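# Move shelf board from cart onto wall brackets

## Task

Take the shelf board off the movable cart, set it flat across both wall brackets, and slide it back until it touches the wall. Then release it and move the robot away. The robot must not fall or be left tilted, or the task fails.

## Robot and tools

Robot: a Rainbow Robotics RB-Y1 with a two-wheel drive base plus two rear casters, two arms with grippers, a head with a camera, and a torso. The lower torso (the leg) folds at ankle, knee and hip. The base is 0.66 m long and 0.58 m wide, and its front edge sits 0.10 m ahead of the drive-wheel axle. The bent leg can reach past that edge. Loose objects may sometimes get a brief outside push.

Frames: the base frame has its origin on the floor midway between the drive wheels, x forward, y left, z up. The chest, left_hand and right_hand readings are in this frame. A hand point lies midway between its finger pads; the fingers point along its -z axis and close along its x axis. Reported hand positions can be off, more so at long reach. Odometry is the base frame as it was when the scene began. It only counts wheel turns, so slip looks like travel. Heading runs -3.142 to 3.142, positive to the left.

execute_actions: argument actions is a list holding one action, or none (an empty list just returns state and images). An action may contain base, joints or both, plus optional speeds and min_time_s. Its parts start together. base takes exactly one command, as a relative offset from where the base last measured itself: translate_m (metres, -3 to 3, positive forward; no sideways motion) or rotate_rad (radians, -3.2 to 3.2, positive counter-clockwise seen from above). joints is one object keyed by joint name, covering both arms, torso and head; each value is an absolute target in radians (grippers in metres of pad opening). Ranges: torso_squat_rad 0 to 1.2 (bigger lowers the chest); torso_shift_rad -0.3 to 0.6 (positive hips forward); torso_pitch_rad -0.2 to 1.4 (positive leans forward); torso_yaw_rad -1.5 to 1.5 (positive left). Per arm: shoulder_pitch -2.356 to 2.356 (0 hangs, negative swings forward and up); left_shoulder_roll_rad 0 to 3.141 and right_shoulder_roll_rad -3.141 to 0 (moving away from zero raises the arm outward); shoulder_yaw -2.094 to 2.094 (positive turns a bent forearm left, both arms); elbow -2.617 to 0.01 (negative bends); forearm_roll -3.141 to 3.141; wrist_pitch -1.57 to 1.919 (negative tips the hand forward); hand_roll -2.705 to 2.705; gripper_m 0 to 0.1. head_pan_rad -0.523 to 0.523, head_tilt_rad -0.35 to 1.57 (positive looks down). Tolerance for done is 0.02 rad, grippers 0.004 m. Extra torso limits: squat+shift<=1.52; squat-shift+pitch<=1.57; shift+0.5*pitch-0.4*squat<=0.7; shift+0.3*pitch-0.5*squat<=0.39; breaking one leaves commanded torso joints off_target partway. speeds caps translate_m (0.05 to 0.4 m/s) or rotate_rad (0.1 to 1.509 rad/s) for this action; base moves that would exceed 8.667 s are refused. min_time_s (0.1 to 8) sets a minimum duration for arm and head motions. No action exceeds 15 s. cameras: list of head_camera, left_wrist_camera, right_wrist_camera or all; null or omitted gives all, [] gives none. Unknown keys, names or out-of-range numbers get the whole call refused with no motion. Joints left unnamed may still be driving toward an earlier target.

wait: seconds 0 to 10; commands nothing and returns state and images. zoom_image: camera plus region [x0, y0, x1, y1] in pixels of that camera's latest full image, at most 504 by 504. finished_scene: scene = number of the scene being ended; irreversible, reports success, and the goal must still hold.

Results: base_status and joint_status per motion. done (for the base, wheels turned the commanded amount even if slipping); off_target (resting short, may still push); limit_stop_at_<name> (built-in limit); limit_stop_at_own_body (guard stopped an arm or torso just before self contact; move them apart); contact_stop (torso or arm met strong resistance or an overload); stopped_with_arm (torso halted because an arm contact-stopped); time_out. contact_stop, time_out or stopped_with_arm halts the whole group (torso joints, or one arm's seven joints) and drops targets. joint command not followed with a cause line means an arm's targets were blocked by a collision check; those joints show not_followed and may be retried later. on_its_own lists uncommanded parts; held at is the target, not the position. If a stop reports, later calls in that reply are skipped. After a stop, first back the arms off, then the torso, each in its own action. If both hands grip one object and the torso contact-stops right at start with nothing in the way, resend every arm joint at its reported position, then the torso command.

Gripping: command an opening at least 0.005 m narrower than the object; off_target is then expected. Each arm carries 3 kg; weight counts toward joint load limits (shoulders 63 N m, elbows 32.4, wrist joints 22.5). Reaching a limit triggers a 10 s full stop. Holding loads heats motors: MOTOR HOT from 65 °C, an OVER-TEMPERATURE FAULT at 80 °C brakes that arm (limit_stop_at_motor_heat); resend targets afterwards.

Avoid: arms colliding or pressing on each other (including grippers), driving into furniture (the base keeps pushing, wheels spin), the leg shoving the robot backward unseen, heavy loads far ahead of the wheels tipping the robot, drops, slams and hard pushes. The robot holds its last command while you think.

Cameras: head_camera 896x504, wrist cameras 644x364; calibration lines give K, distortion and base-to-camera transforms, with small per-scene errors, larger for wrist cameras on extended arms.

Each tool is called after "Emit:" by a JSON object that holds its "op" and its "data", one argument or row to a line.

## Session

Emit:
{"op": "execute_actions", "data": {
  "actions": [],
  "cameras": ["head_camera"]
}}

Scene clock: 0.00 s.
base_odometry: x=+0.000 y=+0.000 heading=+0.000 (m, m, rad; odometry frame)
base_status: not commanded
joint_positions: torso_squat_rad=+0.350 torso_shift_rad=-0.001 torso_pitch_rad=+0.000 torso_yaw_rad=-0.001 left_shoulder_pitch_rad=+0.038 left_shoulder_roll_rad=+0.027 left_shoulder_yaw_rad=+0.034 left_elbow_rad=-0.100 left_forearm_roll_rad=-0.016 left_wrist_pitch_rad=-0.037 left_hand_roll_rad=-0.006 left_gripper_m=+0.101 right_shoulder_pitch_rad=+0.051 right_shoulder_roll_rad=-0.015 right_shoulder_yaw_rad=-0.036 right_elbow_rad=-0.260 right_forearm_roll_rad=+0.015 right_wrist_pitch_rad=+0.019 right_hand_roll_rad=+0.001 right_gripper_m=+0.099 head_pan_rad=+0.000 head_tilt_rad=+0.399
joint_status: not commanded
chest: x=-0.2287 y=+0.0004 z=+1.2474 quat_wxyz=(+1.000, +0.000, +0.000, +0.000) (m; base frame)
left_hand: x=-0.1989 y=+0.2436 z=+0.5640 quat_wxyz=(+0.999, +0.016, -0.050, +0.011) (m; base frame)
right_hand: x=-0.1435 y=-0.2374 z=+0.5674 quat_wxyz=(+0.995, -0.012, -0.096, -0.018) (m; base frame)
pictures: head_camera
camera_calibration (this result's frames):
head_camera: T_world_to_cam=[[0.0425611, -0.998967, 0.0158928, -0.0105777], [-0.379755, -0.0308887, -0.924571, 1.32083], [0.924107, 0.0333153, -0.380678, 0.685599], [0, 0, 0, 1]] pos_world=[-0.131525, 0.00739102, 1.48236]
Images, in order (width x height): head_camera 896x504.

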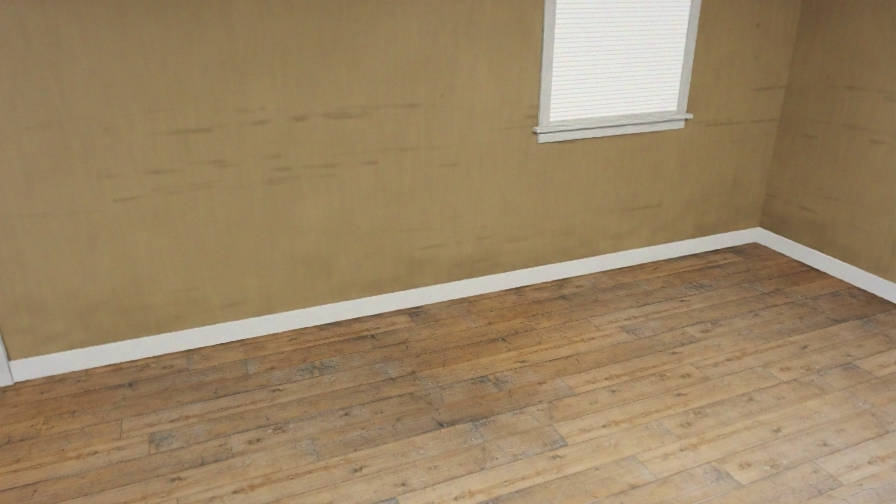

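Emit:
{"op": "execute_actions", "data": {
  "actions": [
    {"base":{"rotate_rad":-2.3},"joints":{"left_shoulder_pitch_rad":0,"left_shoulder_roll_rad":0.35,"left_shoulder_yaw_rad":0,"left_elbow_rad":-1.57,"left_forearm_roll_rad":0.35,"left_wrist_pitch_rad":0,"left_hand_roll_rad":0,"right_shoulder_pitch_rad":0,"right_shoulder_roll_rad":-0.35,"right_shoulder_yaw_rad":0,"right_elbow_rad":-1.57,"right_forearm_roll_rad":-0.35,"right_wrist_pitch_rad":0,"right_hand_roll_rad":0}}
  ],
  "cameras": ["head_camera"]
}}

Emit:
{"op": "execute_actions", "data": {
  "actions": [
    {"base":{"rotate_rad":-1.0}}
  ],
  "cameras": ["head_camera"]
}}

Scene clock: 4.90 s.
base_odometry: x=+0.000 y=+0.000 heading=-2.299 (m, m, rad; odometry frame)
base_status: done
joint_positions: torso_squat_rad=+0.350 torso_shift_rad=-0.001 torso_pitch_rad=+0.000 torso_yaw_rad=-0.001 left_shoulder_pitch_rad=+0.000 left_shoulder_roll_rad=+0.350 left_shoulder_yaw_rad=+0.000 left_elbow_rad=-1.570 left_forearm_roll_rad=+0.350 left_wrist_pitch_rad=+0.000 left_hand_roll_rad=+0.000 left_gripper_m=+0.101 right_shoulder_pitch_rad=+0.000 right_shoulder_roll_rad=-0.350 right_shoulder_yaw_rad=+0.000 right_elbow_rad=-1.570 right_forearm_roll_rad=-0.350 right_wrist_pitch_rad=+0.000 right_hand_roll_rad=+0.000 right_gripper_m=+0.099 head_pan_rad=+0.000 head_tilt_rad=+0.399
joint_status: all done
chest: x=-0.2287 y=+0.0003 z=+1.2474 quat_wxyz=(+1.000, +0.000, +0.000, +0.000) (m; base frame)
left_hand: x=+0.2892 y=+0.3254 z=+1.0389 quat_wxyz=(+0.707, +0.000, -0.707, +0.000) (m; base frame)
right_hand: x=+0.2886 y=-0.3256 z=+1.0390 quat_wxyz=(+0.707, -0.001, -0.707, +0.000) (m; base frame)
pictures: head_camera
camera_calibration (this result's frames):
head_camera: T_world_to_cam=[[0.042568, -0.998968, 0.0158445, -0.0105309], [-0.379707, -0.0308449, -0.924592, 1.32085], [0.924127, 0.0333418, -0.380628, 0.68558], [0, 0, 0, 1]] pos_world=[-0.131579, 0.00736304, 1.48237]
Images, in order (width x height): head_camera 896x504.

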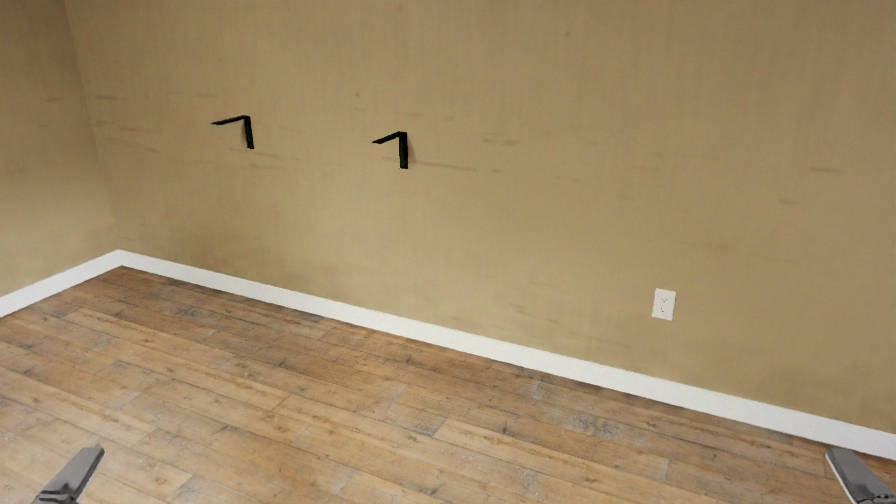

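Scene clock: 8.20 s.
base_odometry: x=+0.000 y=+0.000 heading=+2.985 (m, m, rad; odometry frame)
base_status: done
joint_positions: torso_squat_rad=+0.350 torso_shift_rad=-0.001 torso_pitch_rad=+0.000 torso_yaw_rad=-0.001 left_shoulder_pitch_rad=+0.000 left_shoulder_roll_rad=+0.350 left_shoulder_yaw_rad=+0.000 left_elbow_rad=-1.570 left_forearm_roll_rad=+0.350 left_wrist_pitch_rad=+0.000 left_hand_roll_rad=+0.000 left_gripper_m=+0.101 right_shoulder_pitch_rad=+0.000 right_shoulder_roll_rad=-0.350 right_shoulder_yaw_rad=+0.000 right_elbow_rad=-1.570 right_forearm_roll_rad=-0.350 right_wrist_pitch_rad=+0.000 right_hand_roll_rad=+0.000 right_gripper_m=+0.099 head_pan_rad=+0.000 head_tilt_rad=+0.399
joint_status: not commanded
chest: x=-0.2287 y=+0.0004 z=+1.2474 quat_wxyz=(+1.000, +0.000, +0.000, +0.000) (m; base frame)
left_hand: x=+0.2892 y=+0.3254 z=+1.0389 quat_wxyz=(+0.707, +0.000, -0.707, +0.000) (m; base frame)
right_hand: x=+0.2886 y=-0.3256 z=+1.0390 quat_wxyz=(+0.707, -0.001, -0.707, +0.000) (m; base frame)
pictures: head_camera
camera_calibration (this result's frames):
head_camera: T_world_to_cam=[[0.042568, -0.998967, 0.0158795, -0.0105513], [-0.379711, -0.0308775, -0.92459, 1.32085], [0.924125, 0.0333283, -0.380633, 0.685582], [0, 0, 0, 1]] pos_world=[-0.131574, 0.00739474, 1.48237]
Images, in order (width x height): head_camera 896x504.

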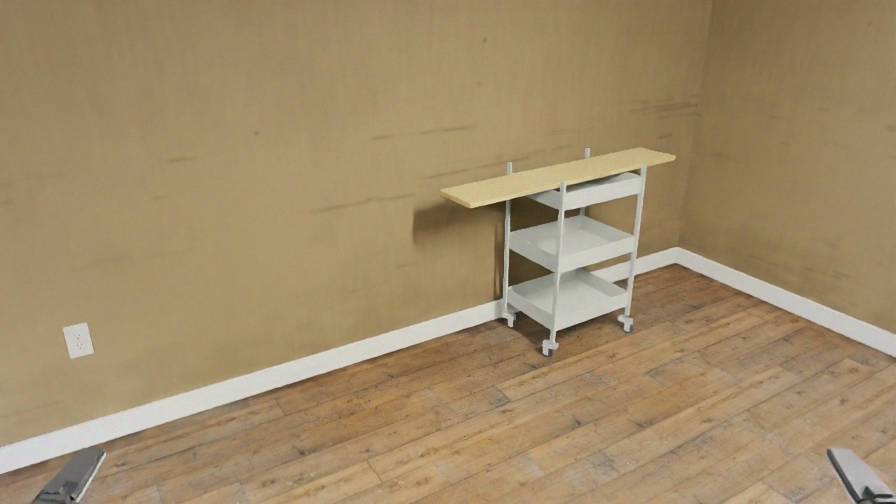

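Emit:
{"op": "execute_actions", "data": {
  "actions": [
    {"base":{"rotate_rad":-0.891},"joints":{"torso_squat_rad":1.0}}
  ],
  "cameras": []
}}

Emit:
{"op": "execute_actions", "data": {
  "actions": [
    {"base":{"translate_m":1.96}}
  ],
  "cameras": []
}}

Emit:
{"op": "execute_actions", "data": {
  "actions": [
    {"base":{"rotate_rad":1.571}}
  ],
  "cameras": []
}}

Emit:
{"op": "execute_actions", "data": {
  "actions": [
    {"base":{"translate_m":0.56}}
  ]
}}

Scene clock: 11.70 s.
base_odometry: x=+0.000 y=+0.000 heading=+2.094 (m, m, rad; odometry frame)
base_status: done
joint_positions: torso_squat_rad=+1.000 torso_shift_rad=-0.001 torso_pitch_rad=+0.000 torso_yaw_rad=-0.001 left_shoulder_pitch_rad=+0.000 left_shoulder_roll_rad=+0.350 left_shoulder_yaw_rad=+0.000 left_elbow_rad=-1.570 left_forearm_roll_rad=+0.350 left_wrist_pitch_rad=+0.000 left_hand_roll_rad=+0.000 left_gripper_m=+0.101 right_shoulder_pitch_rad=+0.000 right_shoulder_roll_rad=-0.350 right_shoulder_yaw_rad=+0.000 right_elbow_rad=-1.570 right_forearm_roll_rad=-0.350 right_wrist_pitch_rad=+0.000 right_hand_roll_rad=+0.000 right_gripper_m=+0.099 head_pan_rad=+0.000 head_tilt_rad=+0.399
joint_status: all done
chest: x=-0.2285 y=+0.0002 z=+0.9681 quat_wxyz=(+1.000, +0.000, +0.000, +0.000) (m; base frame)
left_hand: x=+0.2894 y=+0.3252 z=+0.7596 quat_wxyz=(+0.707, +0.000, -0.707, +0.000) (m; base frame)
right_hand: x=+0.2888 y=-0.3257 z=+0.7597 quat_wxyz=(+0.707, -0.001, -0.707, +0.000) (m; base frame)
pictures: none
No camera images: the call's "cameras" was empty. Leave "cameras" out to get every camera's image.

Scene clock: 18.40 s.
base_odometry: x=-0.978 y=+1.698 heading=+2.093 (m, m, rad; odometry frame)
base_status: done
joint_positions: torso_squat_rad=+1.000 torso_shift_rad=-0.001 torso_pitch_rad=+0.000 torso_yaw_rad=-0.001 left_shoulder_pitch_rad=+0.000 left_shoulder_roll_rad=+0.350 left_shoulder_yaw_rad=+0.000 left_elbow_rad=-1.570 left_forearm_roll_rad=+0.350 left_wrist_pitch_rad=+0.000 left_hand_roll_rad=+0.000 left_gripper_m=+0.101 right_shoulder_pitch_rad=+0.000 right_shoulder_roll_rad=-0.350 right_shoulder_yaw_rad=+0.000 right_elbow_rad=-1.570 right_forearm_roll_rad=-0.350 right_wrist_pitch_rad=+0.000 right_hand_roll_rad=+0.000 right_gripper_m=+0.099 head_pan_rad=+0.000 head_tilt_rad=+0.399
joint_status: not commanded
chest: x=-0.2284 y=+0.0002 z=+0.9681 quat_wxyz=(+1.000, +0.000, +0.000, +0.000) (m; base frame)
left_hand: x=+0.2895 y=+0.3252 z=+0.7596 quat_wxyz=(+0.707, +0.000, -0.707, +0.000) (m; base frame)
right_hand: x=+0.2889 y=-0.3257 z=+0.7596 quat_wxyz=(+0.707, -0.001, -0.707, +0.000) (m; base frame)
pictures: none
No camera images: the call's "cameras" was empty. Leave "cameras" out to get every camera's image.

Scene clock: 22.33 s.
base_odometry: x=-0.978 y=+1.698 heading=-2.620 (m, m, rad; odometry frame)
base_status: done
joint_positions: torso_squat_rad=+1.000 torso_shift_rad=-0.001 torso_pitch_rad=+0.000 torso_yaw_rad=-0.001 left_shoulder_pitch_rad=+0.000 left_shoulder_roll_rad=+0.350 left_shoulder_yaw_rad=+0.000 left_elbow_rad=-1.570 left_forearm_roll_rad=+0.350 left_wrist_pitch_rad=+0.000 left_hand_roll_rad=+0.000 left_gripper_m=+0.101 right_shoulder_pitch_rad=+0.000 right_shoulder_roll_rad=-0.350 right_shoulder_yaw_rad=+0.000 right_elbow_rad=-1.570 right_forearm_roll_rad=-0.350 right_wrist_pitch_rad=+0.000 right_hand_roll_rad=+0.000 right_gripper_m=+0.099 head_pan_rad=+0.000 head_tilt_rad=+0.399
joint_status: not commanded
chest: x=-0.2284 y=+0.0002 z=+0.9681 quat_wxyz=(+1.000, +0.000, +0.000, +0.000) (m; base frame)
left_hand: x=+0.2895 y=+0.3252 z=+0.7596 quat_wxyz=(+0.707, +0.000, -0.707, +0.000) (m; base frame)
right_hand: x=+0.2889 y=-0.3257 z=+0.7596 quat_wxyz=(+0.707, -0.001, -0.707, +0.000) (m; base frame)
pictures: none
No camera images: the call's "cameras" was empty. Leave "cameras" out to get every camera's image.

Scene clock: 25.53 s.
base_odometry: x=-1.463 y=+1.419 heading=-2.619 (m, m, rad; odometry frame)
base_status: done
joint_positions: torso_squat_rad=+1.000 torso_shift_rad=-0.001 torso_pitch_rad=+0.000 torso_yaw_rad=-0.001 left_shoulder_pitch_rad=+0.000 left_shoulder_roll_rad=+0.350 left_shoulder_yaw_rad=+0.000 left_elbow_rad=-1.570 left_forearm_roll_rad=+0.350 left_wrist_pitch_rad=+0.000 left_hand_roll_rad=+0.000 left_gripper_m=+0.101 right_shoulder_pitch_rad=+0.000 right_shoulder_roll_rad=-0.350 right_shoulder_yaw_rad=+0.000 right_elbow_rad=-1.570 right_forearm_roll_rad=-0.350 right_wrist_pitch_rad=+0.000 right_hand_roll_rad=+0.000 right_gripper_m=+0.099 head_pan_rad=+0.000 head_tilt_rad=+0.399
joint_status: not commanded
chest: x=-0.2284 y=+0.0002 z=+0.9681 quat_wxyz=(+1.000, +0.000, +0.000, +0.000) (m; base frame)
left_hand: x=+0.2895 y=+0.3252 z=+0.7596 quat_wxyz=(+0.707, +0.000, -0.707, +0.000) (m; base frame)
right_hand: x=+0.2889 y=-0.3257 z=+0.7596 quat_wxyz=(+0.707, -0.001, -0.707, +0.000) (m; base frame)
pictures: head_camera, left_wrist_camera, right_wrist_camera
camera_calibration (this result's frames):
head_camera: T_world_to_cam=[[0.0425682, -0.998967, 0.0158762, -0.00627473], [-0.379818, -0.0308783, -0.924546, 1.06268], [0.924081, 0.0333262, -0.38074, 0.579077], [0, 0, 0, 1]] pos_world=[-0.131221, 0.00724717, 1.20308]
left_wrist_camera: T_world_to_cam=[[0.0271793, -0.0471086, 0.99852, -0.746455], [-0.602307, -0.797982, -0.0212529, 0.487482], [0.797802, -0.600838, -0.0500624, 0.0849549], [0, 0, 0, 1]] pos_world=[0.246125, 0.404881, 0.759964]
right_wrist_camera: T_world_to_cam=[[0.0136193, -0.0382003, -0.999177, 0.734718], [-0.638597, 0.768598, -0.0380892, 0.49576], [0.76942, 0.638591, -0.0139269, 0.084336], [0, 0, 0, 1]] pos_world=[0.241695, -0.40683, 0.754171]
Images, in order (width x height): head_camera 896x504, left_wrist_camera 644x364, right_wrist_camera 644x364.

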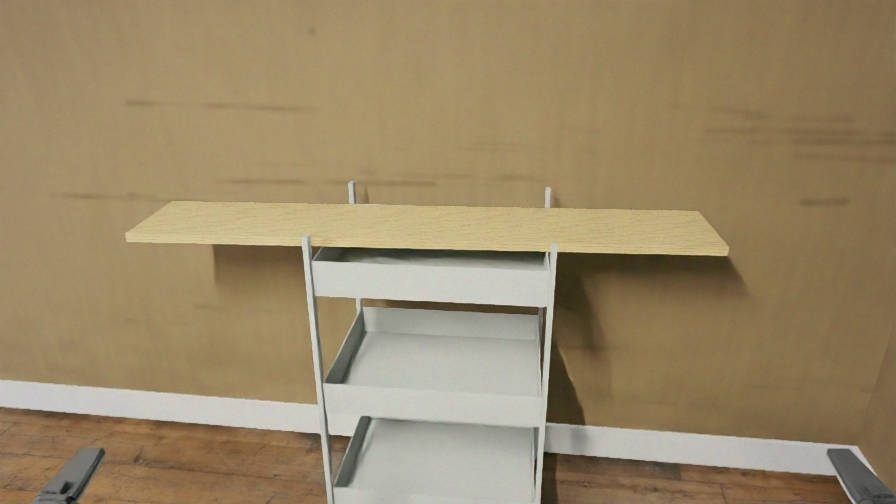

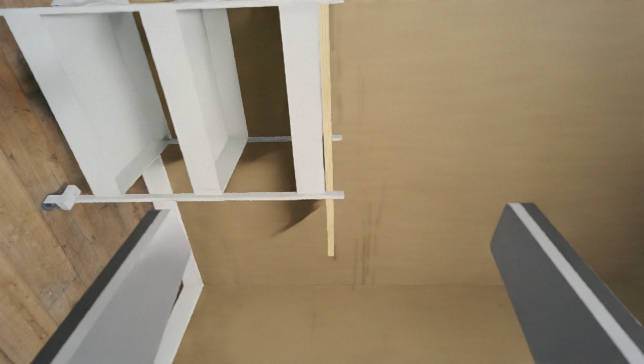

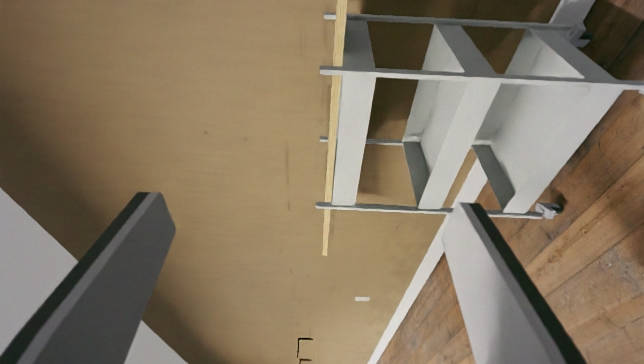

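Emit:
{"op": "execute_actions", "data": {
  "actions": [
    {"base":{"rotate_rad":0.16}}
  ],
  "cameras": []
}}

Emit:
{"op": "execute_actions", "data": {
  "actions": [
    {"base":{"translate_m":0.56},"joints":{"head_tilt_rad":0.75,"torso_squat_rad":1.02}}
  ],
  "cameras": []
}}

Emit:
{"op": "execute_actions", "data": {
  "actions": [
    {"base":{"rotate_rad":-0.2}}
  ],
  "cameras": []
}}

Emit:
{"op": "execute_actions", "data": {
  "actions": [
    {"base":{"translate_m":0.14}}
  ]
}}

Scene clock: 27.10 s.
base_odometry: x=-1.463 y=+1.419 heading=-2.459 (m, m, rad; odometry frame)
base_status: done
joint_positions: torso_squat_rad=+1.000 torso_shift_rad=-0.001 torso_pitch_rad=+0.000 torso_yaw_rad=-0.001 left_shoulder_pitch_rad=+0.000 left_shoulder_roll_rad=+0.350 left_shoulder_yaw_rad=+0.000 left_elbow_rad=-1.570 left_forearm_roll_rad=+0.350 left_wrist_pitch_rad=+0.000 left_hand_roll_rad=+0.000 left_gripper_m=+0.101 right_shoulder_pitch_rad=+0.000 right_shoulder_roll_rad=-0.350 right_shoulder_yaw_rad=+0.000 right_elbow_rad=-1.570 right_forearm_roll_rad=-0.350 right_wrist_pitch_rad=+0.000 right_hand_roll_rad=+0.000 right_gripper_m=+0.099 head_pan_rad=+0.000 head_tilt_rad=+0.399
joint_status: not commanded
chest: x=-0.2284 y=+0.0002 z=+0.9681 quat_wxyz=(+1.000, +0.000, +0.000, +0.000) (m; base frame)
left_hand: x=+0.2895 y=+0.3252 z=+0.7596 quat_wxyz=(+0.707, +0.000, -0.707, +0.000) (m; base frame)
right_hand: x=+0.2889 y=-0.3258 z=+0.7596 quat_wxyz=(+0.707, -0.001, -0.707, +0.000) (m; base frame)
pictures: none
No camera images: the call's "cameras" was empty. Leave "cameras" out to get every camera's image.

Scene clock: 30.13 s.
base_odometry: x=-1.898 y=+1.065 heading=-2.458 (m, m, rad; odometry frame)
base_status: done
joint_positions: torso_squat_rad=+1.020 torso_shift_rad=-0.001 torso_pitch_rad=+0.000 torso_yaw_rad=-0.001 left_shoulder_pitch_rad=+0.000 left_shoulder_roll_rad=+0.350 left_shoulder_yaw_rad=+0.000 left_elbow_rad=-1.570 left_forearm_roll_rad=+0.350 left_wrist_pitch_rad=+0.000 left_hand_roll_rad=+0.000 left_gripper_m=+0.101 right_shoulder_pitch_rad=+0.000 right_shoulder_roll_rad=-0.350 right_shoulder_yaw_rad=+0.000 right_elbow_rad=-1.570 right_forearm_roll_rad=-0.350 right_wrist_pitch_rad=+0.000 right_hand_roll_rad=+0.000 right_gripper_m=+0.099 head_pan_rad=+0.000 head_tilt_rad=+0.750
joint_status: all done
chest: x=-0.2284 y=+0.0002 z=+0.9563 quat_wxyz=(+1.000, +0.000, +0.000, +0.000) (m; base frame)
left_hand: x=+0.2895 y=+0.3252 z=+0.7477 quat_wxyz=(+0.707, +0.000, -0.707, +0.000) (m; base frame)
right_hand: x=+0.2889 y=-0.3258 z=+0.7478 quat_wxyz=(+0.707, -0.001, -0.707, +0.000) (m; base frame)
pictures: none
No camera images: the call's "cameras" was empty. Leave "cameras" out to get every camera's image.

Scene clock: 32.10 s.
base_odometry: x=-1.898 y=+1.065 heading=-2.658 (m, m, rad; odometry frame)
base_status: done
joint_positions: torso_squat_rad=+1.020 torso_shift_rad=-0.001 torso_pitch_rad=+0.000 torso_yaw_rad=-0.001 left_shoulder_pitch_rad=+0.000 left_shoulder_roll_rad=+0.350 left_shoulder_yaw_rad=+0.000 left_elbow_rad=-1.570 left_forearm_roll_rad=+0.350 left_wrist_pitch_rad=+0.000 left_hand_roll_rad=+0.000 left_gripper_m=+0.101 right_shoulder_pitch_rad=+0.000 right_shoulder_roll_rad=-0.350 right_shoulder_yaw_rad=+0.000 right_elbow_rad=-1.570 right_forearm_roll_rad=-0.350 right_wrist_pitch_rad=+0.000 right_hand_roll_rad=+0.000 right_gripper_m=+0.099 head_pan_rad=+0.000 head_tilt_rad=+0.750
joint_status: not commanded
chest: x=-0.2284 y=+0.0002 z=+0.9563 quat_wxyz=(+1.000, +0.000, +0.000, +0.000) (m; base frame)
left_hand: x=+0.2895 y=+0.3252 z=+0.7477 quat_wxyz=(+0.707, +0.000, -0.707, +0.000) (m; base frame)
right_hand: x=+0.2889 y=-0.3258 z=+0.7478 quat_wxyz=(+0.707, -0.001, -0.707, +0.000) (m; base frame)
pictures: none
No camera images: the call's "cameras" was empty. Leave "cameras" out to get every camera's image.

Scene clock: 33.93 s.
base_odometry: x=-2.022 y=+1.000 heading=-2.659 (m, m, rad; odometry frame)
base_status: done
joint_positions: torso_squat_rad=+1.020 torso_shift_rad=-0.001 torso_pitch_rad=+0.000 torso_yaw_rad=-0.001 left_shoulder_pitch_rad=+0.000 left_shoulder_roll_rad=+0.350 left_shoulder_yaw_rad=+0.000 left_elbow_rad=-1.570 left_forearm_roll_rad=+0.350 left_wrist_pitch_rad=+0.000 left_hand_roll_rad=+0.000 left_gripper_m=+0.101 right_shoulder_pitch_rad=+0.000 right_shoulder_roll_rad=-0.350 right_shoulder_yaw_rad=+0.000 right_elbow_rad=-1.570 right_forearm_roll_rad=-0.350 right_wrist_pitch_rad=+0.000 right_hand_roll_rad=+0.000 right_gripper_m=+0.099 head_pan_rad=+0.000 head_tilt_rad=+0.750
joint_status: not commanded
chest: x=-0.2284 y=+0.0002 z=+0.9563 quat_wxyz=(+1.000, +0.000, +0.000, -0.001) (m; base frame)
left_hand: x=+0.2896 y=+0.3252 z=+0.7477 quat_wxyz=(+0.707, +0.000, -0.707, +0.000) (m; base frame)
right_hand: x=+0.2889 y=-0.3258 z=+0.7477 quat_wxyz=(+0.707, -0.001, -0.707, +0.000) (m; base frame)
pictures: head_camera, left_wrist_camera, right_wrist_camera
camera_calibration (this result's frames):
head_camera: T_world_to_cam=[[0.0453491, -0.998971, 0.000072942, 0.0127477], [-0.674406, -0.0306691, -0.737723, 0.774908], [0.736966, 0.0334059, -0.675103, 0.876287], [0, 0, 0, 1]] pos_world=[-0.123769, 0.00722717, 1.16325]
left_wrist_camera: T_world_to_cam=[[0.0272115, -0.0471204, 0.998519, -0.734617], [-0.602329, -0.797965, -0.0212417, 0.487229], [0.797784, -0.600859, -0.0500958, 0.0843538], [0, 0, 0, 1]] pos_world=[0.246166, 0.404861, 0.748104]
right_wrist_camera: T_world_to_cam=[[0.0135538, -0.0381929, -0.999178, 0.722865], [-0.6386, 0.768598, -0.0380417, 0.495294], [0.76942, 0.638591, -0.0139726, 0.0841927], [0, 0, 0, 1]] pos_world=[0.241717, -0.406838, 0.742289]
Images, in order (width x height): head_camera 896x504, left_wrist_camera 644x364, right_wrist_camera 644x364.

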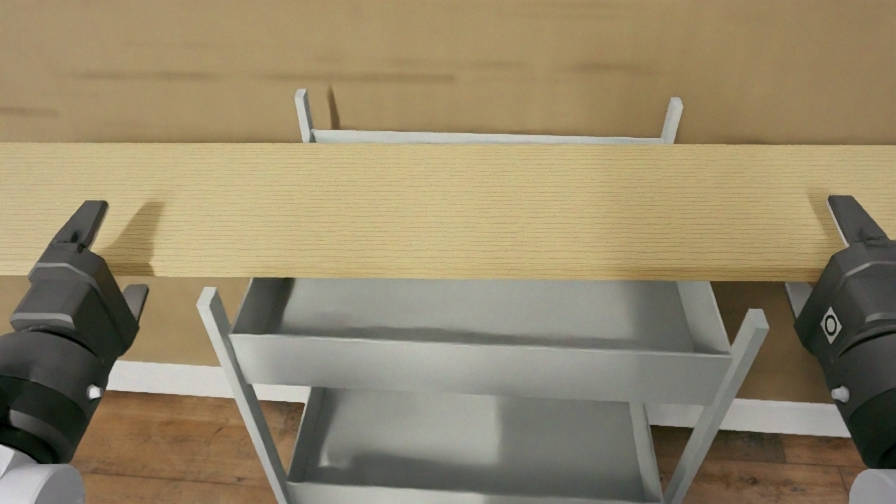

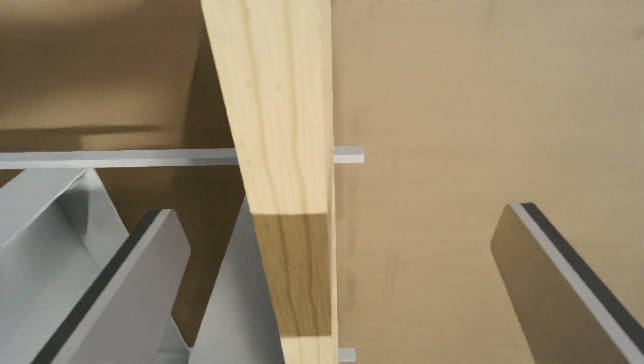

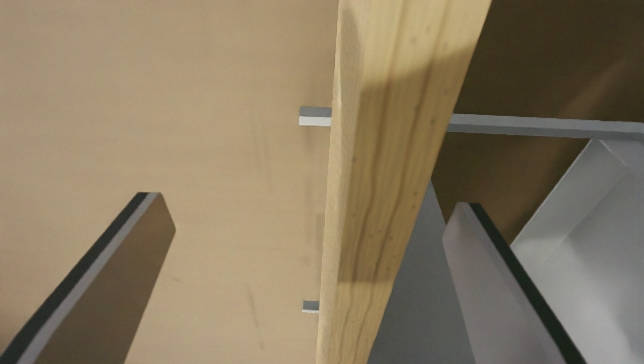

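Emit:
{"op": "execute_actions", "data": {
  "actions": [
    {"base":{"translate_m":0.02},"joints":{"torso_squat_rad":1.04}}
  ],
  "cameras": []
}}

Emit:
{"op": "execute_actions", "data": {
  "actions": [
    {"joints":{"left_gripper_m":0,"right_gripper_m":0}}
  ],
  "cameras": []
}}

Emit:
{"op": "execute_actions", "data": {
  "actions": [
    {"joints":{"torso_squat_rad":0.75}}
  ],
  "cameras": []
}}

Emit:
{"op": "execute_actions", "data": {
  "actions": [
    {"base":{"translate_m":-0.9},"joints":{"head_tilt_rad":0.5,"torso_squat_rad":0.5}}
  ],
  "cameras": []
}}

Emit:
{"op": "execute_actions", "data": {
  "actions": [
    {"base":{"rotate_rad":1.52}}
  ],
  "cameras": []
}}

Emit:
{"op": "execute_actions", "data": {
  "actions": [
    {"base":{"translate_m":1.7}}
  ],
  "cameras": []
}}

Emit:
{"op": "execute_actions", "data": {
  "actions": [
    {"base":{"translate_m":1.65}}
  ],
  "cameras": []
}}

Emit:
{"op": "execute_actions", "data": {
  "actions": [
    {"base":{"rotate_rad":-1.571}}
  ],
  "cameras": ["head_camera"]
}}

Scene clock: 35.37 s.
base_odometry: x=-2.040 y=+0.991 heading=-2.660 (m, m, rad; odometry frame)
base_status: done
joint_positions: torso_squat_rad=+1.040 torso_shift_rad=-0.001 torso_pitch_rad=+0.000 torso_yaw_rad=-0.001 left_shoulder_pitch_rad=+0.000 left_shoulder_roll_rad=+0.350 left_shoulder_yaw_rad=+0.000 left_elbow_rad=-1.570 left_forearm_roll_rad=+0.350 left_wrist_pitch_rad=+0.000 left_hand_roll_rad=+0.000 left_gripper_m=+0.101 right_shoulder_pitch_rad=+0.000 right_shoulder_roll_rad=-0.350 right_shoulder_yaw_rad=+0.000 right_elbow_rad=-1.570 right_forearm_roll_rad=-0.350 right_wrist_pitch_rad=+0.000 right_hand_roll_rad=+0.000 right_gripper_m=+0.099 head_pan_rad=+0.000 head_tilt_rad=+0.750
joint_status: all done
chest: x=-0.2284 y=+0.0002 z=+0.9443 quat_wxyz=(+1.000, +0.000, +0.000, -0.001) (m; base frame)
left_hand: x=+0.2896 y=+0.3252 z=+0.7357 quat_wxyz=(+0.707, +0.000, -0.707, +0.000) (m; base frame)
right_hand: x=+0.2889 y=-0.3258 z=+0.7357 quat_wxyz=(+0.707, -0.001, -0.707, +0.000) (m; base frame)
pictures: none
No camera images: the call's "cameras" was empty. Leave "cameras" out to get every camera's image.

Scene clock: 36.87 s.
base_odometry: x=-2.040 y=+0.991 heading=-2.660 (m, m, rad; odometry frame)
base_status: not commanded
joint_positions: torso_squat_rad=+1.040 torso_shift_rad=-0.001 torso_pitch_rad=+0.000 torso_yaw_rad=-0.001 left_shoulder_pitch_rad=+0.000 left_shoulder_roll_rad=+0.350 left_shoulder_yaw_rad=+0.000 left_elbow_rad=-1.570 left_forearm_roll_rad=+0.350 left_wrist_pitch_rad=+0.000 left_hand_roll_rad=+0.000 left_gripper_m=+0.019 right_shoulder_pitch_rad=+0.001 right_shoulder_roll_rad=-0.350 right_shoulder_yaw_rad=+0.000 right_elbow_rad=-1.569 right_forearm_roll_rad=-0.350 right_wrist_pitch_rad=+0.001 right_hand_roll_rad=+0.000 right_gripper_m=+0.017 head_pan_rad=+0.000 head_tilt_rad=+0.750
joint_status: left_gripper_m off_target (ended at +0.019, target +0.000); right_gripper_m off_target (ended at +0.017, target +0.000)
chest: x=-0.2284 y=+0.0002 z=+0.9443 quat_wxyz=(+1.000, +0.000, +0.000, -0.001) (m; base frame)
left_hand: x=+0.2896 y=+0.3252 z=+0.7356 quat_wxyz=(+0.707, +0.000, -0.707, +0.000) (m; base frame)
right_hand: x=+0.2886 y=-0.3258 z=+0.7345 quat_wxyz=(+0.708, -0.001, -0.706, -0.001) (m; base frame)
pictures: none
No camera images: the call's "cameras" was empty. Leave "cameras" out to get every camera's image.

Scene clock: 38.67 s.
base_odometry: x=-2.040 y=+0.991 heading=-2.660 (m, m, rad; odometry frame)
base_status: not commanded
joint_positions: torso_squat_rad=+0.750 torso_shift_rad=-0.001 torso_pitch_rad=+0.001 torso_yaw_rad=-0.001 left_shoulder_pitch_rad=+0.001 left_shoulder_roll_rad=+0.350 left_shoulder_yaw_rad=+0.000 left_elbow_rad=-1.569 left_forearm_roll_rad=+0.350 left_wrist_pitch_rad=+0.001 left_hand_roll_rad=+0.000 left_gripper_m=+0.019 right_shoulder_pitch_rad=+0.001 right_shoulder_roll_rad=-0.350 right_shoulder_yaw_rad=+0.001 right_elbow_rad=-1.568 right_forearm_roll_rad=-0.350 right_wrist_pitch_rad=+0.001 right_hand_roll_rad=+0.000 right_gripper_m=+0.017 head_pan_rad=+0.000 head_tilt_rad=+0.750
joint_status: all done
chest: x=-0.2281 y=+0.0003 z=+1.1022 quat_wxyz=(+1.000, +0.000, +0.000, -0.001) (m; base frame)
left_hand: x=+0.2893 y=+0.3252 z=+0.8918 quat_wxyz=(+0.709, +0.000, -0.706, +0.000) (m; base frame)
right_hand: x=+0.2885 y=-0.3259 z=+0.8914 quat_wxyz=(+0.709, -0.001, -0.705, -0.001) (m; base frame)
pictures: none
No camera images: the call's "cameras" was empty. Leave "cameras" out to get every camera's image.

Scene clock: 42.70 s.
base_odometry: x=-1.242 y=+1.407 heading=-2.662 (m, m, rad; odometry frame)
base_status: done
joint_positions: torso_squat_rad=+0.500 torso_shift_rad=-0.001 torso_pitch_rad=+0.000 torso_yaw_rad=-0.001 left_shoulder_pitch_rad=+0.001 left_shoulder_roll_rad=+0.350 left_shoulder_yaw_rad=+0.000 left_elbow_rad=-1.569 left_forearm_roll_rad=+0.350 left_wrist_pitch_rad=+0.001 left_hand_roll_rad=+0.000 left_gripper_m=+0.019 right_shoulder_pitch_rad=+0.002 right_shoulder_roll_rad=-0.350 right_shoulder_yaw_rad=+0.001 right_elbow_rad=-1.568 right_forearm_roll_rad=-0.350 right_wrist_pitch_rad=+0.001 right_hand_roll_rad=+0.000 right_gripper_m=+0.017 head_pan_rad=+0.000 head_tilt_rad=+0.500
joint_status: all done
chest: x=-0.2282 y=+0.0003 z=+1.2043 quat_wxyz=(+1.000, +0.000, +0.000, -0.001) (m; base frame)
left_hand: x=+0.2891 y=+0.3253 z=+0.9939 quat_wxyz=(+0.709, +0.000, -0.706, +0.000) (m; base frame)
right_hand: x=+0.2883 y=-0.3258 z=+0.9934 quat_wxyz=(+0.709, -0.001, -0.705, -0.001) (m; base frame)
pictures: none
No camera images: the call's "cameras" was empty. Leave "cameras" out to get every camera's image.

Scene clock: 46.57 s.
base_odometry: x=-1.242 y=+1.407 heading=-1.143 (m, m, rad; odometry frame)
base_status: done
joint_positions: torso_squat_rad=+0.500 torso_shift_rad=-0.001 torso_pitch_rad=+0.000 torso_yaw_rad=-0.001 left_shoulder_pitch_rad=+0.001 left_shoulder_roll_rad=+0.350 left_shoulder_yaw_rad=+0.000 left_elbow_rad=-1.569 left_forearm_roll_rad=+0.350 left_wrist_pitch_rad=+0.001 left_hand_roll_rad=+0.000 left_gripper_m=+0.019 right_shoulder_pitch_rad=+0.002 right_shoulder_roll_rad=-0.350 right_shoulder_yaw_rad=+0.001 right_elbow_rad=-1.568 right_forearm_roll_rad=-0.350 right_wrist_pitch_rad=+0.001 right_hand_roll_rad=+0.000 right_gripper_m=+0.017 head_pan_rad=+0.000 head_tilt_rad=+0.500
joint_status: not commanded
chest: x=-0.2282 y=+0.0003 z=+1.2043 quat_wxyz=(+1.000, +0.000, +0.000, -0.001) (m; base frame)
left_hand: x=+0.2891 y=+0.3253 z=+0.9939 quat_wxyz=(+0.709, +0.000, -0.706, +0.000) (m; base frame)
right_hand: x=+0.2883 y=-0.3258 z=+0.9934 quat_wxyz=(+0.709, -0.001, -0.705, -0.001) (m; base frame)
pictures: none
No camera images: the call's "cameras" was empty. Leave "cameras" out to get every camera's image.

Scene clock: 52.37 s.
base_odometry: x=-0.535 y=-0.139 heading=-1.142 (m, m, rad; odometry frame)
base_status: done
joint_positions: torso_squat_rad=+0.500 torso_shift_rad=-0.001 torso_pitch_rad=+0.001 torso_yaw_rad=-0.001 left_shoulder_pitch_rad=+0.001 left_shoulder_roll_rad=+0.350 left_shoulder_yaw_rad=+0.000 left_elbow_rad=-1.569 left_forearm_roll_rad=+0.350 left_wrist_pitch_rad=+0.001 left_hand_roll_rad=+0.000 left_gripper_m=+0.019 right_shoulder_pitch_rad=+0.002 right_shoulder_roll_rad=-0.350 right_shoulder_yaw_rad=+0.001 right_elbow_rad=-1.568 right_forearm_roll_rad=-0.350 right_wrist_pitch_rad=+0.001 right_hand_roll_rad=+0.000 right_gripper_m=+0.017 head_pan_rad=+0.000 head_tilt_rad=+0.500
joint_status: not commanded
chest: x=-0.2282 y=+0.0003 z=+1.2043 quat_wxyz=(+1.000, +0.000, +0.000, -0.001) (m; base frame)
left_hand: x=+0.2892 y=+0.3253 z=+0.9938 quat_wxyz=(+0.709, +0.000, -0.706, +0.000) (m; base frame)
right_hand: x=+0.2884 y=-0.3258 z=+0.9934 quat_wxyz=(+0.709, -0.001, -0.705, -0.001) (m; base frame)
pictures: none
No camera images: the call's "cameras" was empty. Leave "cameras" out to get every camera's image.

Scene clock: 58.13 s.
base_odometry: x=+0.152 y=-1.639 heading=-1.141 (m, m, rad; odometry frame)
base_status: done
joint_positions: torso_squat_rad=+0.500 torso_shift_rad=-0.001 torso_pitch_rad=+0.001 torso_yaw_rad=-0.001 left_shoulder_pitch_rad=+0.001 left_shoulder_roll_rad=+0.350 left_shoulder_yaw_rad=+0.000 left_elbow_rad=-1.569 left_forearm_roll_rad=+0.350 left_wrist_pitch_rad=+0.001 left_hand_roll_rad=+0.000 left_gripper_m=+0.019 right_shoulder_pitch_rad=+0.002 right_shoulder_roll_rad=-0.350 right_shoulder_yaw_rad=+0.001 right_elbow_rad=-1.568 right_forearm_roll_rad=-0.350 right_wrist_pitch_rad=+0.001 right_hand_roll_rad=+0.000 right_gripper_m=+0.017 head_pan_rad=+0.000 head_tilt_rad=+0.500
joint_status: not commanded
chest: x=-0.2282 y=+0.0003 z=+1.2043 quat_wxyz=(+1.000, +0.000, +0.000, -0.001) (m; base frame)
left_hand: x=+0.2891 y=+0.3253 z=+0.9938 quat_wxyz=(+0.709, +0.000, -0.706, +0.000) (m; base frame)
right_hand: x=+0.2884 y=-0.3258 z=+0.9934 quat_wxyz=(+0.709, -0.001, -0.705, -0.001) (m; base frame)
pictures: none
No camera images: the call's "cameras" was empty. Leave "cameras" out to get every camera's image.

Scene clock: 62.13 s.
base_odometry: x=+0.152 y=-1.639 heading=-2.711 (m, m, rad; odometry frame)
base_status: done
joint_positions: torso_squat_rad=+0.500 torso_shift_rad=-0.001 torso_pitch_rad=+0.001 torso_yaw_rad=-0.001 left_shoulder_pitch_rad=+0.001 left_shoulder_roll_rad=+0.350 left_shoulder_yaw_rad=+0.000 left_elbow_rad=-1.569 left_forearm_roll_rad=+0.350 left_wrist_pitch_rad=+0.001 left_hand_roll_rad=+0.000 left_gripper_m=+0.019 right_shoulder_pitch_rad=+0.002 right_shoulder_roll_rad=-0.350 right_shoulder_yaw_rad=+0.001 right_elbow_rad=-1.568 right_forearm_roll_rad=-0.350 right_wrist_pitch_rad=+0.001 right_hand_roll_rad=+0.000 right_gripper_m=+0.017 head_pan_rad=+0.000 head_tilt_rad=+0.500
joint_status: not commanded
chest: x=-0.2282 y=+0.0003 z=+1.2043 quat_wxyz=(+1.000, +0.000, +0.000, -0.001) (m; base frame)
left_hand: x=+0.2891 y=+0.3253 z=+0.9938 quat_wxyz=(+0.709, +0.000, -0.706, +0.000) (m; base frame)
right_hand: x=+0.2884 y=-0.3258 z=+0.9934 quat_wxyz=(+0.709, -0.001, -0.705, -0.001) (m; base frame)
pictures: head_camera
camera_calibration (this result's frames):
head_camera: T_world_to_cam=[[0.0439373, -0.998969, 0.0114298, -0.0033852], [-0.471645, -0.0308271, -0.88125, 1.2014], [0.880693, 0.033329, -0.472513, 0.788552], [0, 0, 0, 1]] pos_world=[-0.12769, 0.00737225, 1.43137]
Images, in order (width x height): head_camera 896x504.

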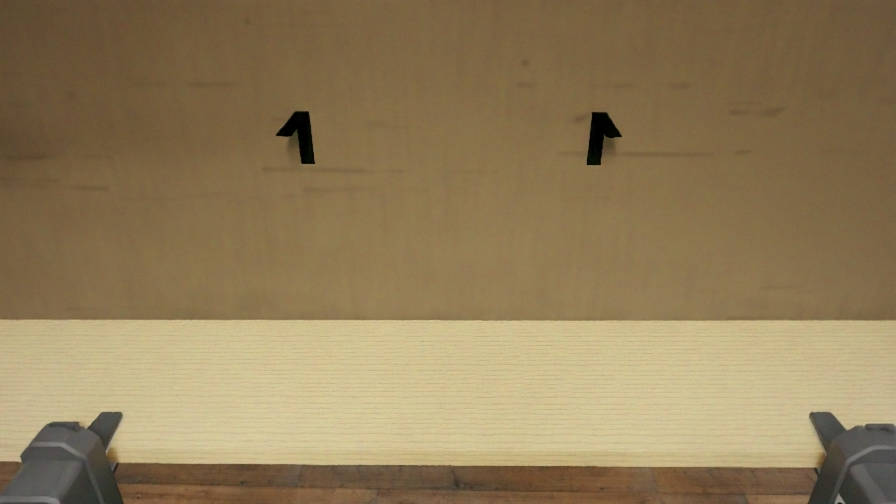

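Emit:
{"op": "execute_actions", "data": {
  "actions": [
    {"base":{"translate_m":0.7}}
  ],
  "cameras": ["head_camera"]
}}

Scene clock: 65.47 s.
base_odometry: x=-0.484 y=-1.931 heading=-2.712 (m, m, rad; odometry frame)
base_status: done
joint_positions: torso_squat_rad=+0.500 torso_shift_rad=-0.001 torso_pitch_rad=+0.001 torso_yaw_rad=-0.001 left_shoulder_pitch_rad=+0.001 left_shoulder_roll_rad=+0.350 left_shoulder_yaw_rad=+0.000 left_elbow_rad=-1.569 left_forearm_roll_rad=+0.350 left_wrist_pitch_rad=+0.001 left_hand_roll_rad=+0.000 left_gripper_m=+0.019 right_shoulder_pitch_rad=+0.002 right_shoulder_roll_rad=-0.350 right_shoulder_yaw_rad=+0.001 right_elbow_rad=-1.568 right_forearm_roll_rad=-0.350 right_wrist_pitch_rad=+0.001 right_hand_roll_rad=+0.000 right_gripper_m=+0.017 head_pan_rad=+0.000 head_tilt_rad=+0.500
joint_status: not commanded
chest: x=-0.2282 y=+0.0003 z=+1.2043 quat_wxyz=(+1.000, +0.000, +0.000, -0.001) (m; base frame)
left_hand: x=+0.2891 y=+0.3253 z=+0.9938 quat_wxyz=(+0.709, +0.000, -0.706, +0.000) (m; base frame)
right_hand: x=+0.2884 y=-0.3258 z=+0.9934 quat_wxyz=(+0.709, -0.001, -0.705, -0.001) (m; base frame)
pictures: head_camera
camera_calibration (this result's frames):
head_camera: T_world_to_cam=[[0.0439372, -0.998969, 0.0114279, -0.00338481], [-0.471644, -0.0308254, -0.88125, 1.2014], [0.880694, 0.0333298, -0.472512, 0.788547], [0, 0, 0, 1]] pos_world=[-0.127687, 0.00737017, 1.43137]
Images, in order (width x height): head_camera 896x504.

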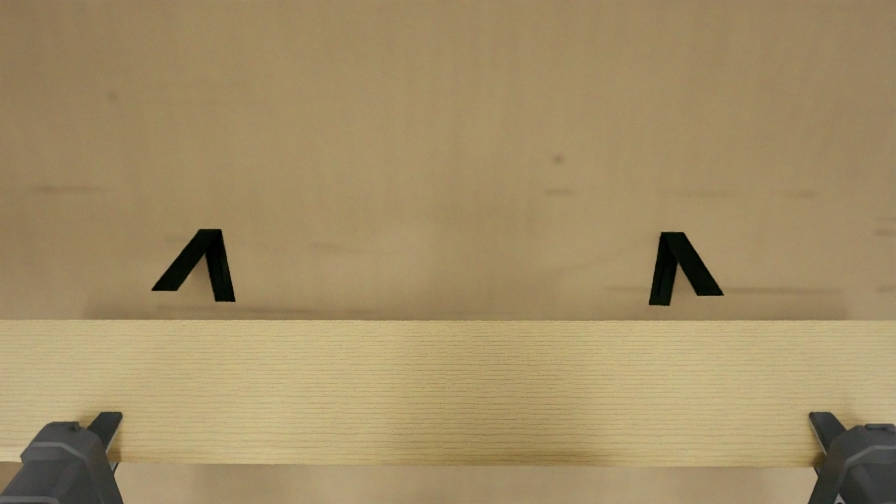

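Emit:
{"op": "execute_actions", "data": {
  "actions": [
    {"base":{"translate_m":0.36}}
  ],
  "cameras": []
}}

Emit:
{"op": "execute_actions", "data": {
  "actions": [
    {"joints":{"torso_squat_rad":0.645}}
  ]
}}

Scene clock: 68.13 s.
base_odometry: x=-0.812 y=-2.080 heading=-2.713 (m, m, rad; odometry frame)
base_status: done
joint_positions: torso_squat_rad=+0.500 torso_shift_rad=-0.001 torso_pitch_rad=+0.001 torso_yaw_rad=-0.001 left_shoulder_pitch_rad=+0.001 left_shoulder_roll_rad=+0.350 left_shoulder_yaw_rad=+0.000 left_elbow_rad=-1.569 left_forearm_roll_rad=+0.350 left_wrist_pitch_rad=+0.001 left_hand_roll_rad=+0.000 left_gripper_m=+0.019 right_shoulder_pitch_rad=+0.002 right_shoulder_roll_rad=-0.350 right_shoulder_yaw_rad=+0.001 right_elbow_rad=-1.568 right_forearm_roll_rad=-0.350 right_wrist_pitch_rad=+0.001 right_hand_roll_rad=+0.000 right_gripper_m=+0.017 head_pan_rad=+0.000 head_tilt_rad=+0.500
joint_status: not commanded
chest: x=-0.2282 y=+0.0003 z=+1.2043 quat_wxyz=(+1.000, +0.000, +0.000, -0.001) (m; base frame)
left_hand: x=+0.2891 y=+0.3253 z=+0.9938 quat_wxyz=(+0.709, +0.000, -0.705, +0.000) (m; base frame)
right_hand: x=+0.2884 y=-0.3258 z=+0.9934 quat_wxyz=(+0.709, -0.001, -0.705, -0.001) (m; base frame)
pictures: none
No camera images: the call's "cameras" was empty. Leave "cameras" out to get every camera's image.

Scene clock: 69.40 s.
base_odometry: x=-0.812 y=-2.080 heading=-2.713 (m, m, rad; odometry frame)
base_status: not commanded
joint_positions: torso_squat_rad=+0.645 torso_shift_rad=-0.001 torso_pitch_rad=+0.000 torso_yaw_rad=-0.001 left_shoulder_pitch_rad=+0.001 left_shoulder_roll_rad=+0.350 left_shoulder_yaw_rad=+0.000 left_elbow_rad=-1.569 left_forearm_roll_rad=+0.350 left_wrist_pitch_rad=+0.001 left_hand_roll_rad=+0.000 left_gripper_m=+0.019 right_shoulder_pitch_rad=+0.002 right_shoulder_roll_rad=-0.350 right_shoulder_yaw_rad=+0.001 right_elbow_rad=-1.568 right_forearm_roll_rad=-0.350 right_wrist_pitch_rad=+0.001 right_hand_roll_rad=+0.000 right_gripper_m=+0.017 head_pan_rad=+0.000 head_tilt_rad=+0.500
joint_status: all done
chest: x=-0.2283 y=+0.0003 z=+1.1493 quat_wxyz=(+1.000, +0.000, +0.000, -0.001) (m; base frame)
left_hand: x=+0.2891 y=+0.3253 z=+0.9389 quat_wxyz=(+0.709, +0.000, -0.706, +0.000) (m; base frame)
right_hand: x=+0.2884 y=-0.3258 z=+0.9386 quat_wxyz=(+0.709, -0.001, -0.705, -0.001) (m; base frame)
pictures: head_camera, left_wrist_camera, right_wrist_camera
camera_calibration (this result's frames):
head_camera: T_world_to_cam=[[0.0439324, -0.998969, 0.011439, -0.00279472], [-0.471423, -0.0308245, -0.881368, 1.15312], [0.880812, 0.0333281, -0.472291, 0.762425], [0, 0, 0, 1]] pos_world=[-0.127823, 0.00734241, 1.37644]
left_wrist_camera: T_world_to_cam=[[0.0310771, -0.0465962, 0.99843, -0.926733], [-0.60225, -0.798093, -0.018501, 0.488528], [0.797703, -0.600729, -0.052865, 0.0969478], [0, 0, 0, 1]] pos_world=[0.24568, 0.404948, 0.939441]
right_wrist_camera: T_world_to_cam=[[0.00864679, -0.0381745, -0.999234, 0.915034], [-0.638511, 0.768821, -0.0348972, 0.499332], [0.769564, 0.638324, -0.017727, 0.0907151], [0, 0, 0, 1]] pos_world=[0.241106, -0.406872, 0.933367]
Images, in order (width x height): head_camera 896x504, left_wrist_camera 644x364, right_wrist_camera 644x364.

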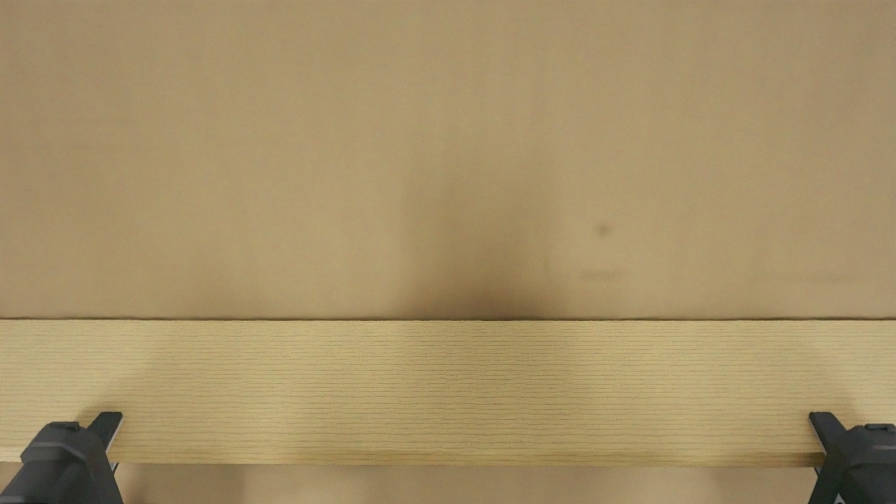

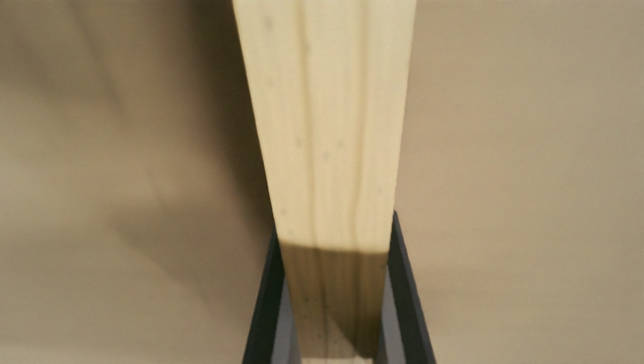

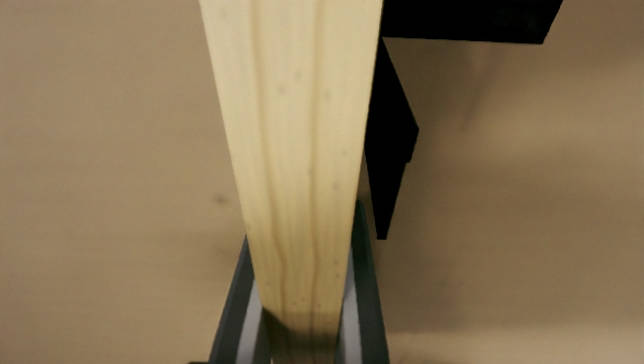

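Emit:
{"op": "execute_actions", "data": {
  "actions": [
    {"joints":{"torso_squat_rad":0.672}}
  ],
  "cameras": []
}}

Emit:
{"op": "execute_actions", "data": {
  "actions": [
    {"joints":{"left_gripper_m":0.07,"right_gripper_m":0.07}}
  ],
  "cameras": []
}}

Emit:
{"op": "execute_actions", "data": {
  "actions": [
    {"base":{"translate_m":-0.1}}
  ],
  "cameras": []
}}

Emit:
{"op": "execute_actions", "data": {
  "actions": [
    {"joints":{"left_gripper_m":0,"right_gripper_m":0}}
  ]
}}

Scene clock: 70.40 s.
base_odometry: x=-0.812 y=-2.080 heading=-2.713 (m, m, rad; odometry frame)
base_status: not commanded
joint_positions: torso_squat_rad=+0.672 torso_shift_rad=-0.001 torso_pitch_rad=-0.001 torso_yaw_rad=-0.001 left_shoulder_pitch_rad=-0.002 left_shoulder_roll_rad=+0.351 left_shoulder_yaw_rad=+0.002 left_elbow_rad=-1.573 left_forearm_roll_rad=+0.350 left_wrist_pitch_rad=-0.001 left_hand_roll_rad=+0.000 left_gripper_m=+0.019 right_shoulder_pitch_rad=+0.001 right_shoulder_roll_rad=-0.349 right_shoulder_yaw_rad=+0.001 right_elbow_rad=-1.569 right_forearm_roll_rad=-0.350 right_wrist_pitch_rad=+0.001 right_hand_roll_rad=+0.000 right_gripper_m=+0.017 head_pan_rad=+0.000 head_tilt_rad=+0.500
joint_status: all done
chest: x=-0.2290 y=+0.0001 z=+1.1377 quat_wxyz=(+1.000, +0.000, -0.001, +0.000) (m; base frame)
left_hand: x=+0.2897 y=+0.3255 z=+0.9326 quat_wxyz=(+0.705, +0.000, -0.709, -0.001) (m; base frame)
right_hand: x=+0.2881 y=-0.3253 z=+0.9278 quat_wxyz=(+0.708, +0.000, -0.706, -0.001) (m; base frame)
pictures: none
No camera images: the call's "cameras" was empty. Leave "cameras" out to get every camera's image.

Scene clock: 71.60 s.
base_odometry: x=-0.812 y=-2.080 heading=-2.713 (m, m, rad; odometry frame)
base_status: not commanded
joint_positions: torso_squat_rad=+0.672 torso_shift_rad=-0.001 torso_pitch_rad=-0.001 torso_yaw_rad=-0.001 left_shoulder_pitch_rad=+0.000 left_shoulder_roll_rad=+0.350 left_shoulder_yaw_rad=+0.000 left_elbow_rad=-1.570 left_forearm_roll_rad=+0.350 left_wrist_pitch_rad=+0.000 left_hand_roll_rad=+0.000 left_gripper_m=+0.070 right_shoulder_pitch_rad=+0.000 right_shoulder_roll_rad=-0.350 right_shoulder_yaw_rad=+0.000 right_elbow_rad=-1.570 right_forearm_roll_rad=-0.350 right_wrist_pitch_rad=+0.000 right_hand_roll_rad=+0.000 right_gripper_m=+0.070 head_pan_rad=+0.000 head_tilt_rad=+0.500
joint_status: all done
chest: x=-0.2288 y=+0.0002 z=+1.1377 quat_wxyz=(+1.000, +0.000, +0.000, +0.000) (m; base frame)
left_hand: x=+0.2894 y=+0.3254 z=+0.9298 quat_wxyz=(+0.707, +0.000, -0.707, +0.000) (m; base frame)
right_hand: x=+0.2885 y=-0.3255 z=+0.9289 quat_wxyz=(+0.707, +0.000, -0.707, -0.001) (m; base frame)
pictures: none
No camera images: the call's "cameras" was empty. Leave "cameras" out to get every camera's image.

Scene clock: 73.40 s.
base_odometry: x=-0.721 y=-2.039 heading=-2.711 (m, m, rad; odometry frame)
base_status: done
joint_positions: torso_squat_rad=+0.672 torso_shift_rad=-0.001 torso_pitch_rad=+0.000 torso_yaw_rad=-0.001 left_shoulder_pitch_rad=+0.000 left_shoulder_roll_rad=+0.350 left_shoulder_yaw_rad=+0.000 left_elbow_rad=-1.570 left_forearm_roll_rad=+0.350 left_wrist_pitch_rad=+0.000 left_hand_roll_rad=+0.000 left_gripper_m=+0.070 right_shoulder_pitch_rad=+0.000 right_shoulder_roll_rad=-0.350 right_shoulder_yaw_rad=+0.000 right_elbow_rad=-1.570 right_forearm_roll_rad=-0.350 right_wrist_pitch_rad=+0.000 right_hand_roll_rad=+0.000 right_gripper_m=+0.070 head_pan_rad=+0.000 head_tilt_rad=+0.500
joint_status: not commanded
chest: x=-0.2286 y=+0.0003 z=+1.1377 quat_wxyz=(+1.000, +0.000, +0.000, +0.000) (m; base frame)
left_hand: x=+0.2894 y=+0.3253 z=+0.9294 quat_wxyz=(+0.707, +0.000, -0.707, +0.000) (m; base frame)
right_hand: x=+0.2887 y=-0.3255 z=+0.9291 quat_wxyz=(+0.707, +0.000, -0.707, +0.000) (m; base frame)
pictures: none
No camera images: the call's "cameras" was empty. Leave "cameras" out to get every camera's image.

Scene clock: 74.60 s.
base_odometry: x=-0.721 y=-2.039 heading=-2.711 (m, m, rad; odometry frame)
base_status: not commanded
joint_positions: torso_squat_rad=+0.672 torso_shift_rad=-0.001 torso_pitch_rad=+0.000 torso_yaw_rad=-0.001 left_shoulder_pitch_rad=+0.000 left_shoulder_roll_rad=+0.350 left_shoulder_yaw_rad=+0.000 left_elbow_rad=-1.570 left_forearm_roll_rad=+0.350 left_wrist_pitch_rad=+0.000 left_hand_roll_rad=+0.000 left_gripper_m=+0.001 right_shoulder_pitch_rad=+0.000 right_shoulder_roll_rad=-0.350 right_shoulder_yaw_rad=+0.000 right_elbow_rad=-1.570 right_forearm_roll_rad=-0.350 right_wrist_pitch_rad=+0.000 right_hand_roll_rad=+0.000 right_gripper_m=+0.000 head_pan_rad=+0.000 head_tilt_rad=+0.500
joint_status: all done
chest: x=-0.2286 y=+0.0003 z=+1.1377 quat_wxyz=(+1.000, +0.000, +0.000, +0.000) (m; base frame)
left_hand: x=+0.2894 y=+0.3253 z=+0.9294 quat_wxyz=(+0.707, +0.000, -0.707, +0.000) (m; base frame)
right_hand: x=+0.2887 y=-0.3255 z=+0.9291 quat_wxyz=(+0.707, +0.000, -0.707, +0.000) (m; base frame)
pictures: head_camera, left_wrist_camera, right_wrist_camera
camera_calibration (this result's frames):
head_camera: T_world_to_cam=[[0.0439728, -0.998968, 0.0113665, -0.00261615], [-0.470793, -0.0307557, -0.881707, 1.14327], [0.881147, 0.0334199, -0.47166, 0.756619], [0, 0, 0, 1]] pos_world=[-0.128332, 0.00726267, 1.36493]
left_wrist_camera: T_world_to_cam=[[0.0268804, -0.0473248, 0.998518, -0.915825], [-0.602251, -0.798014, -0.0216091, 0.491445], [0.797854, -0.600778, -0.0499524, 0.0935357], [0, 0, 0, 1]] pos_world=[0.245963, 0.405033, 0.92976]
right_wrist_camera: T_world_to_cam=[[0.0134652, -0.0378005, -0.999195, 0.904252], [-0.63884, 0.768416, -0.0376789, 0.501518], [0.769222, 0.638833, -0.0138016, 0.0866838], [0, 0, 0, 1]] pos_world=[0.241535, -0.40657, 0.923617]
Images, in order (width x height): head_camera 896x504, left_wrist_camera 644x364, right_wrist_camera 644x364.

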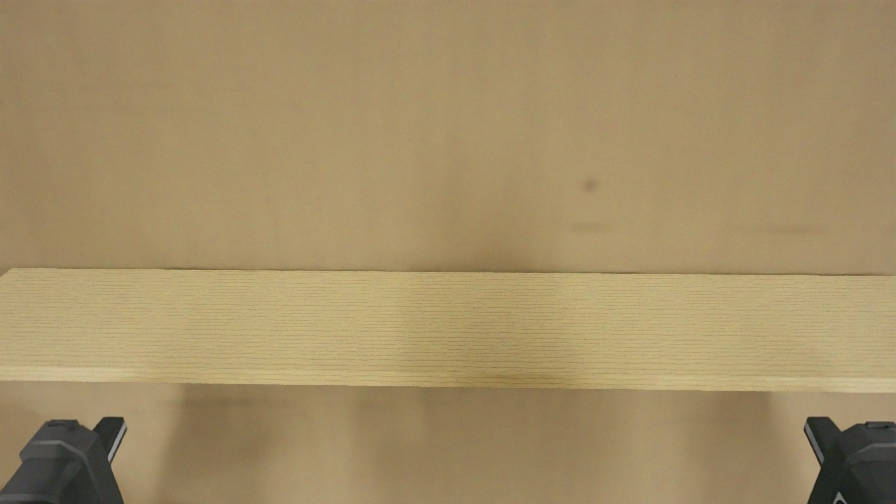

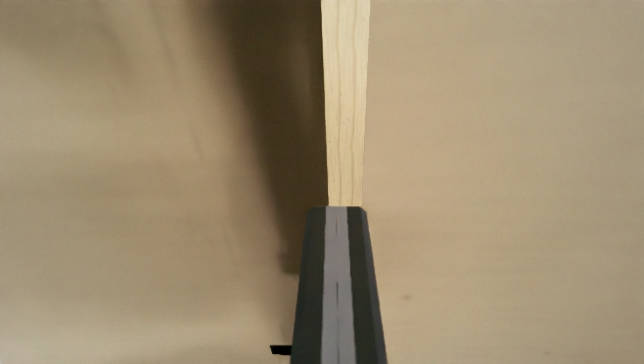

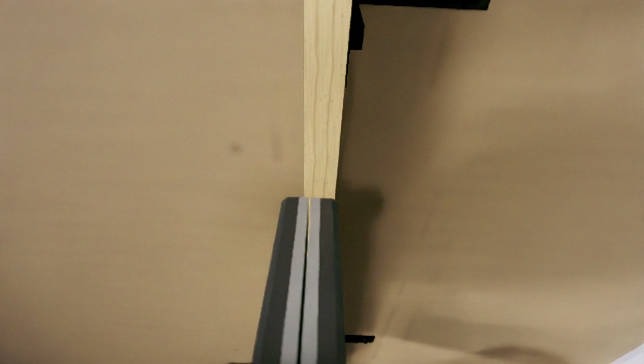

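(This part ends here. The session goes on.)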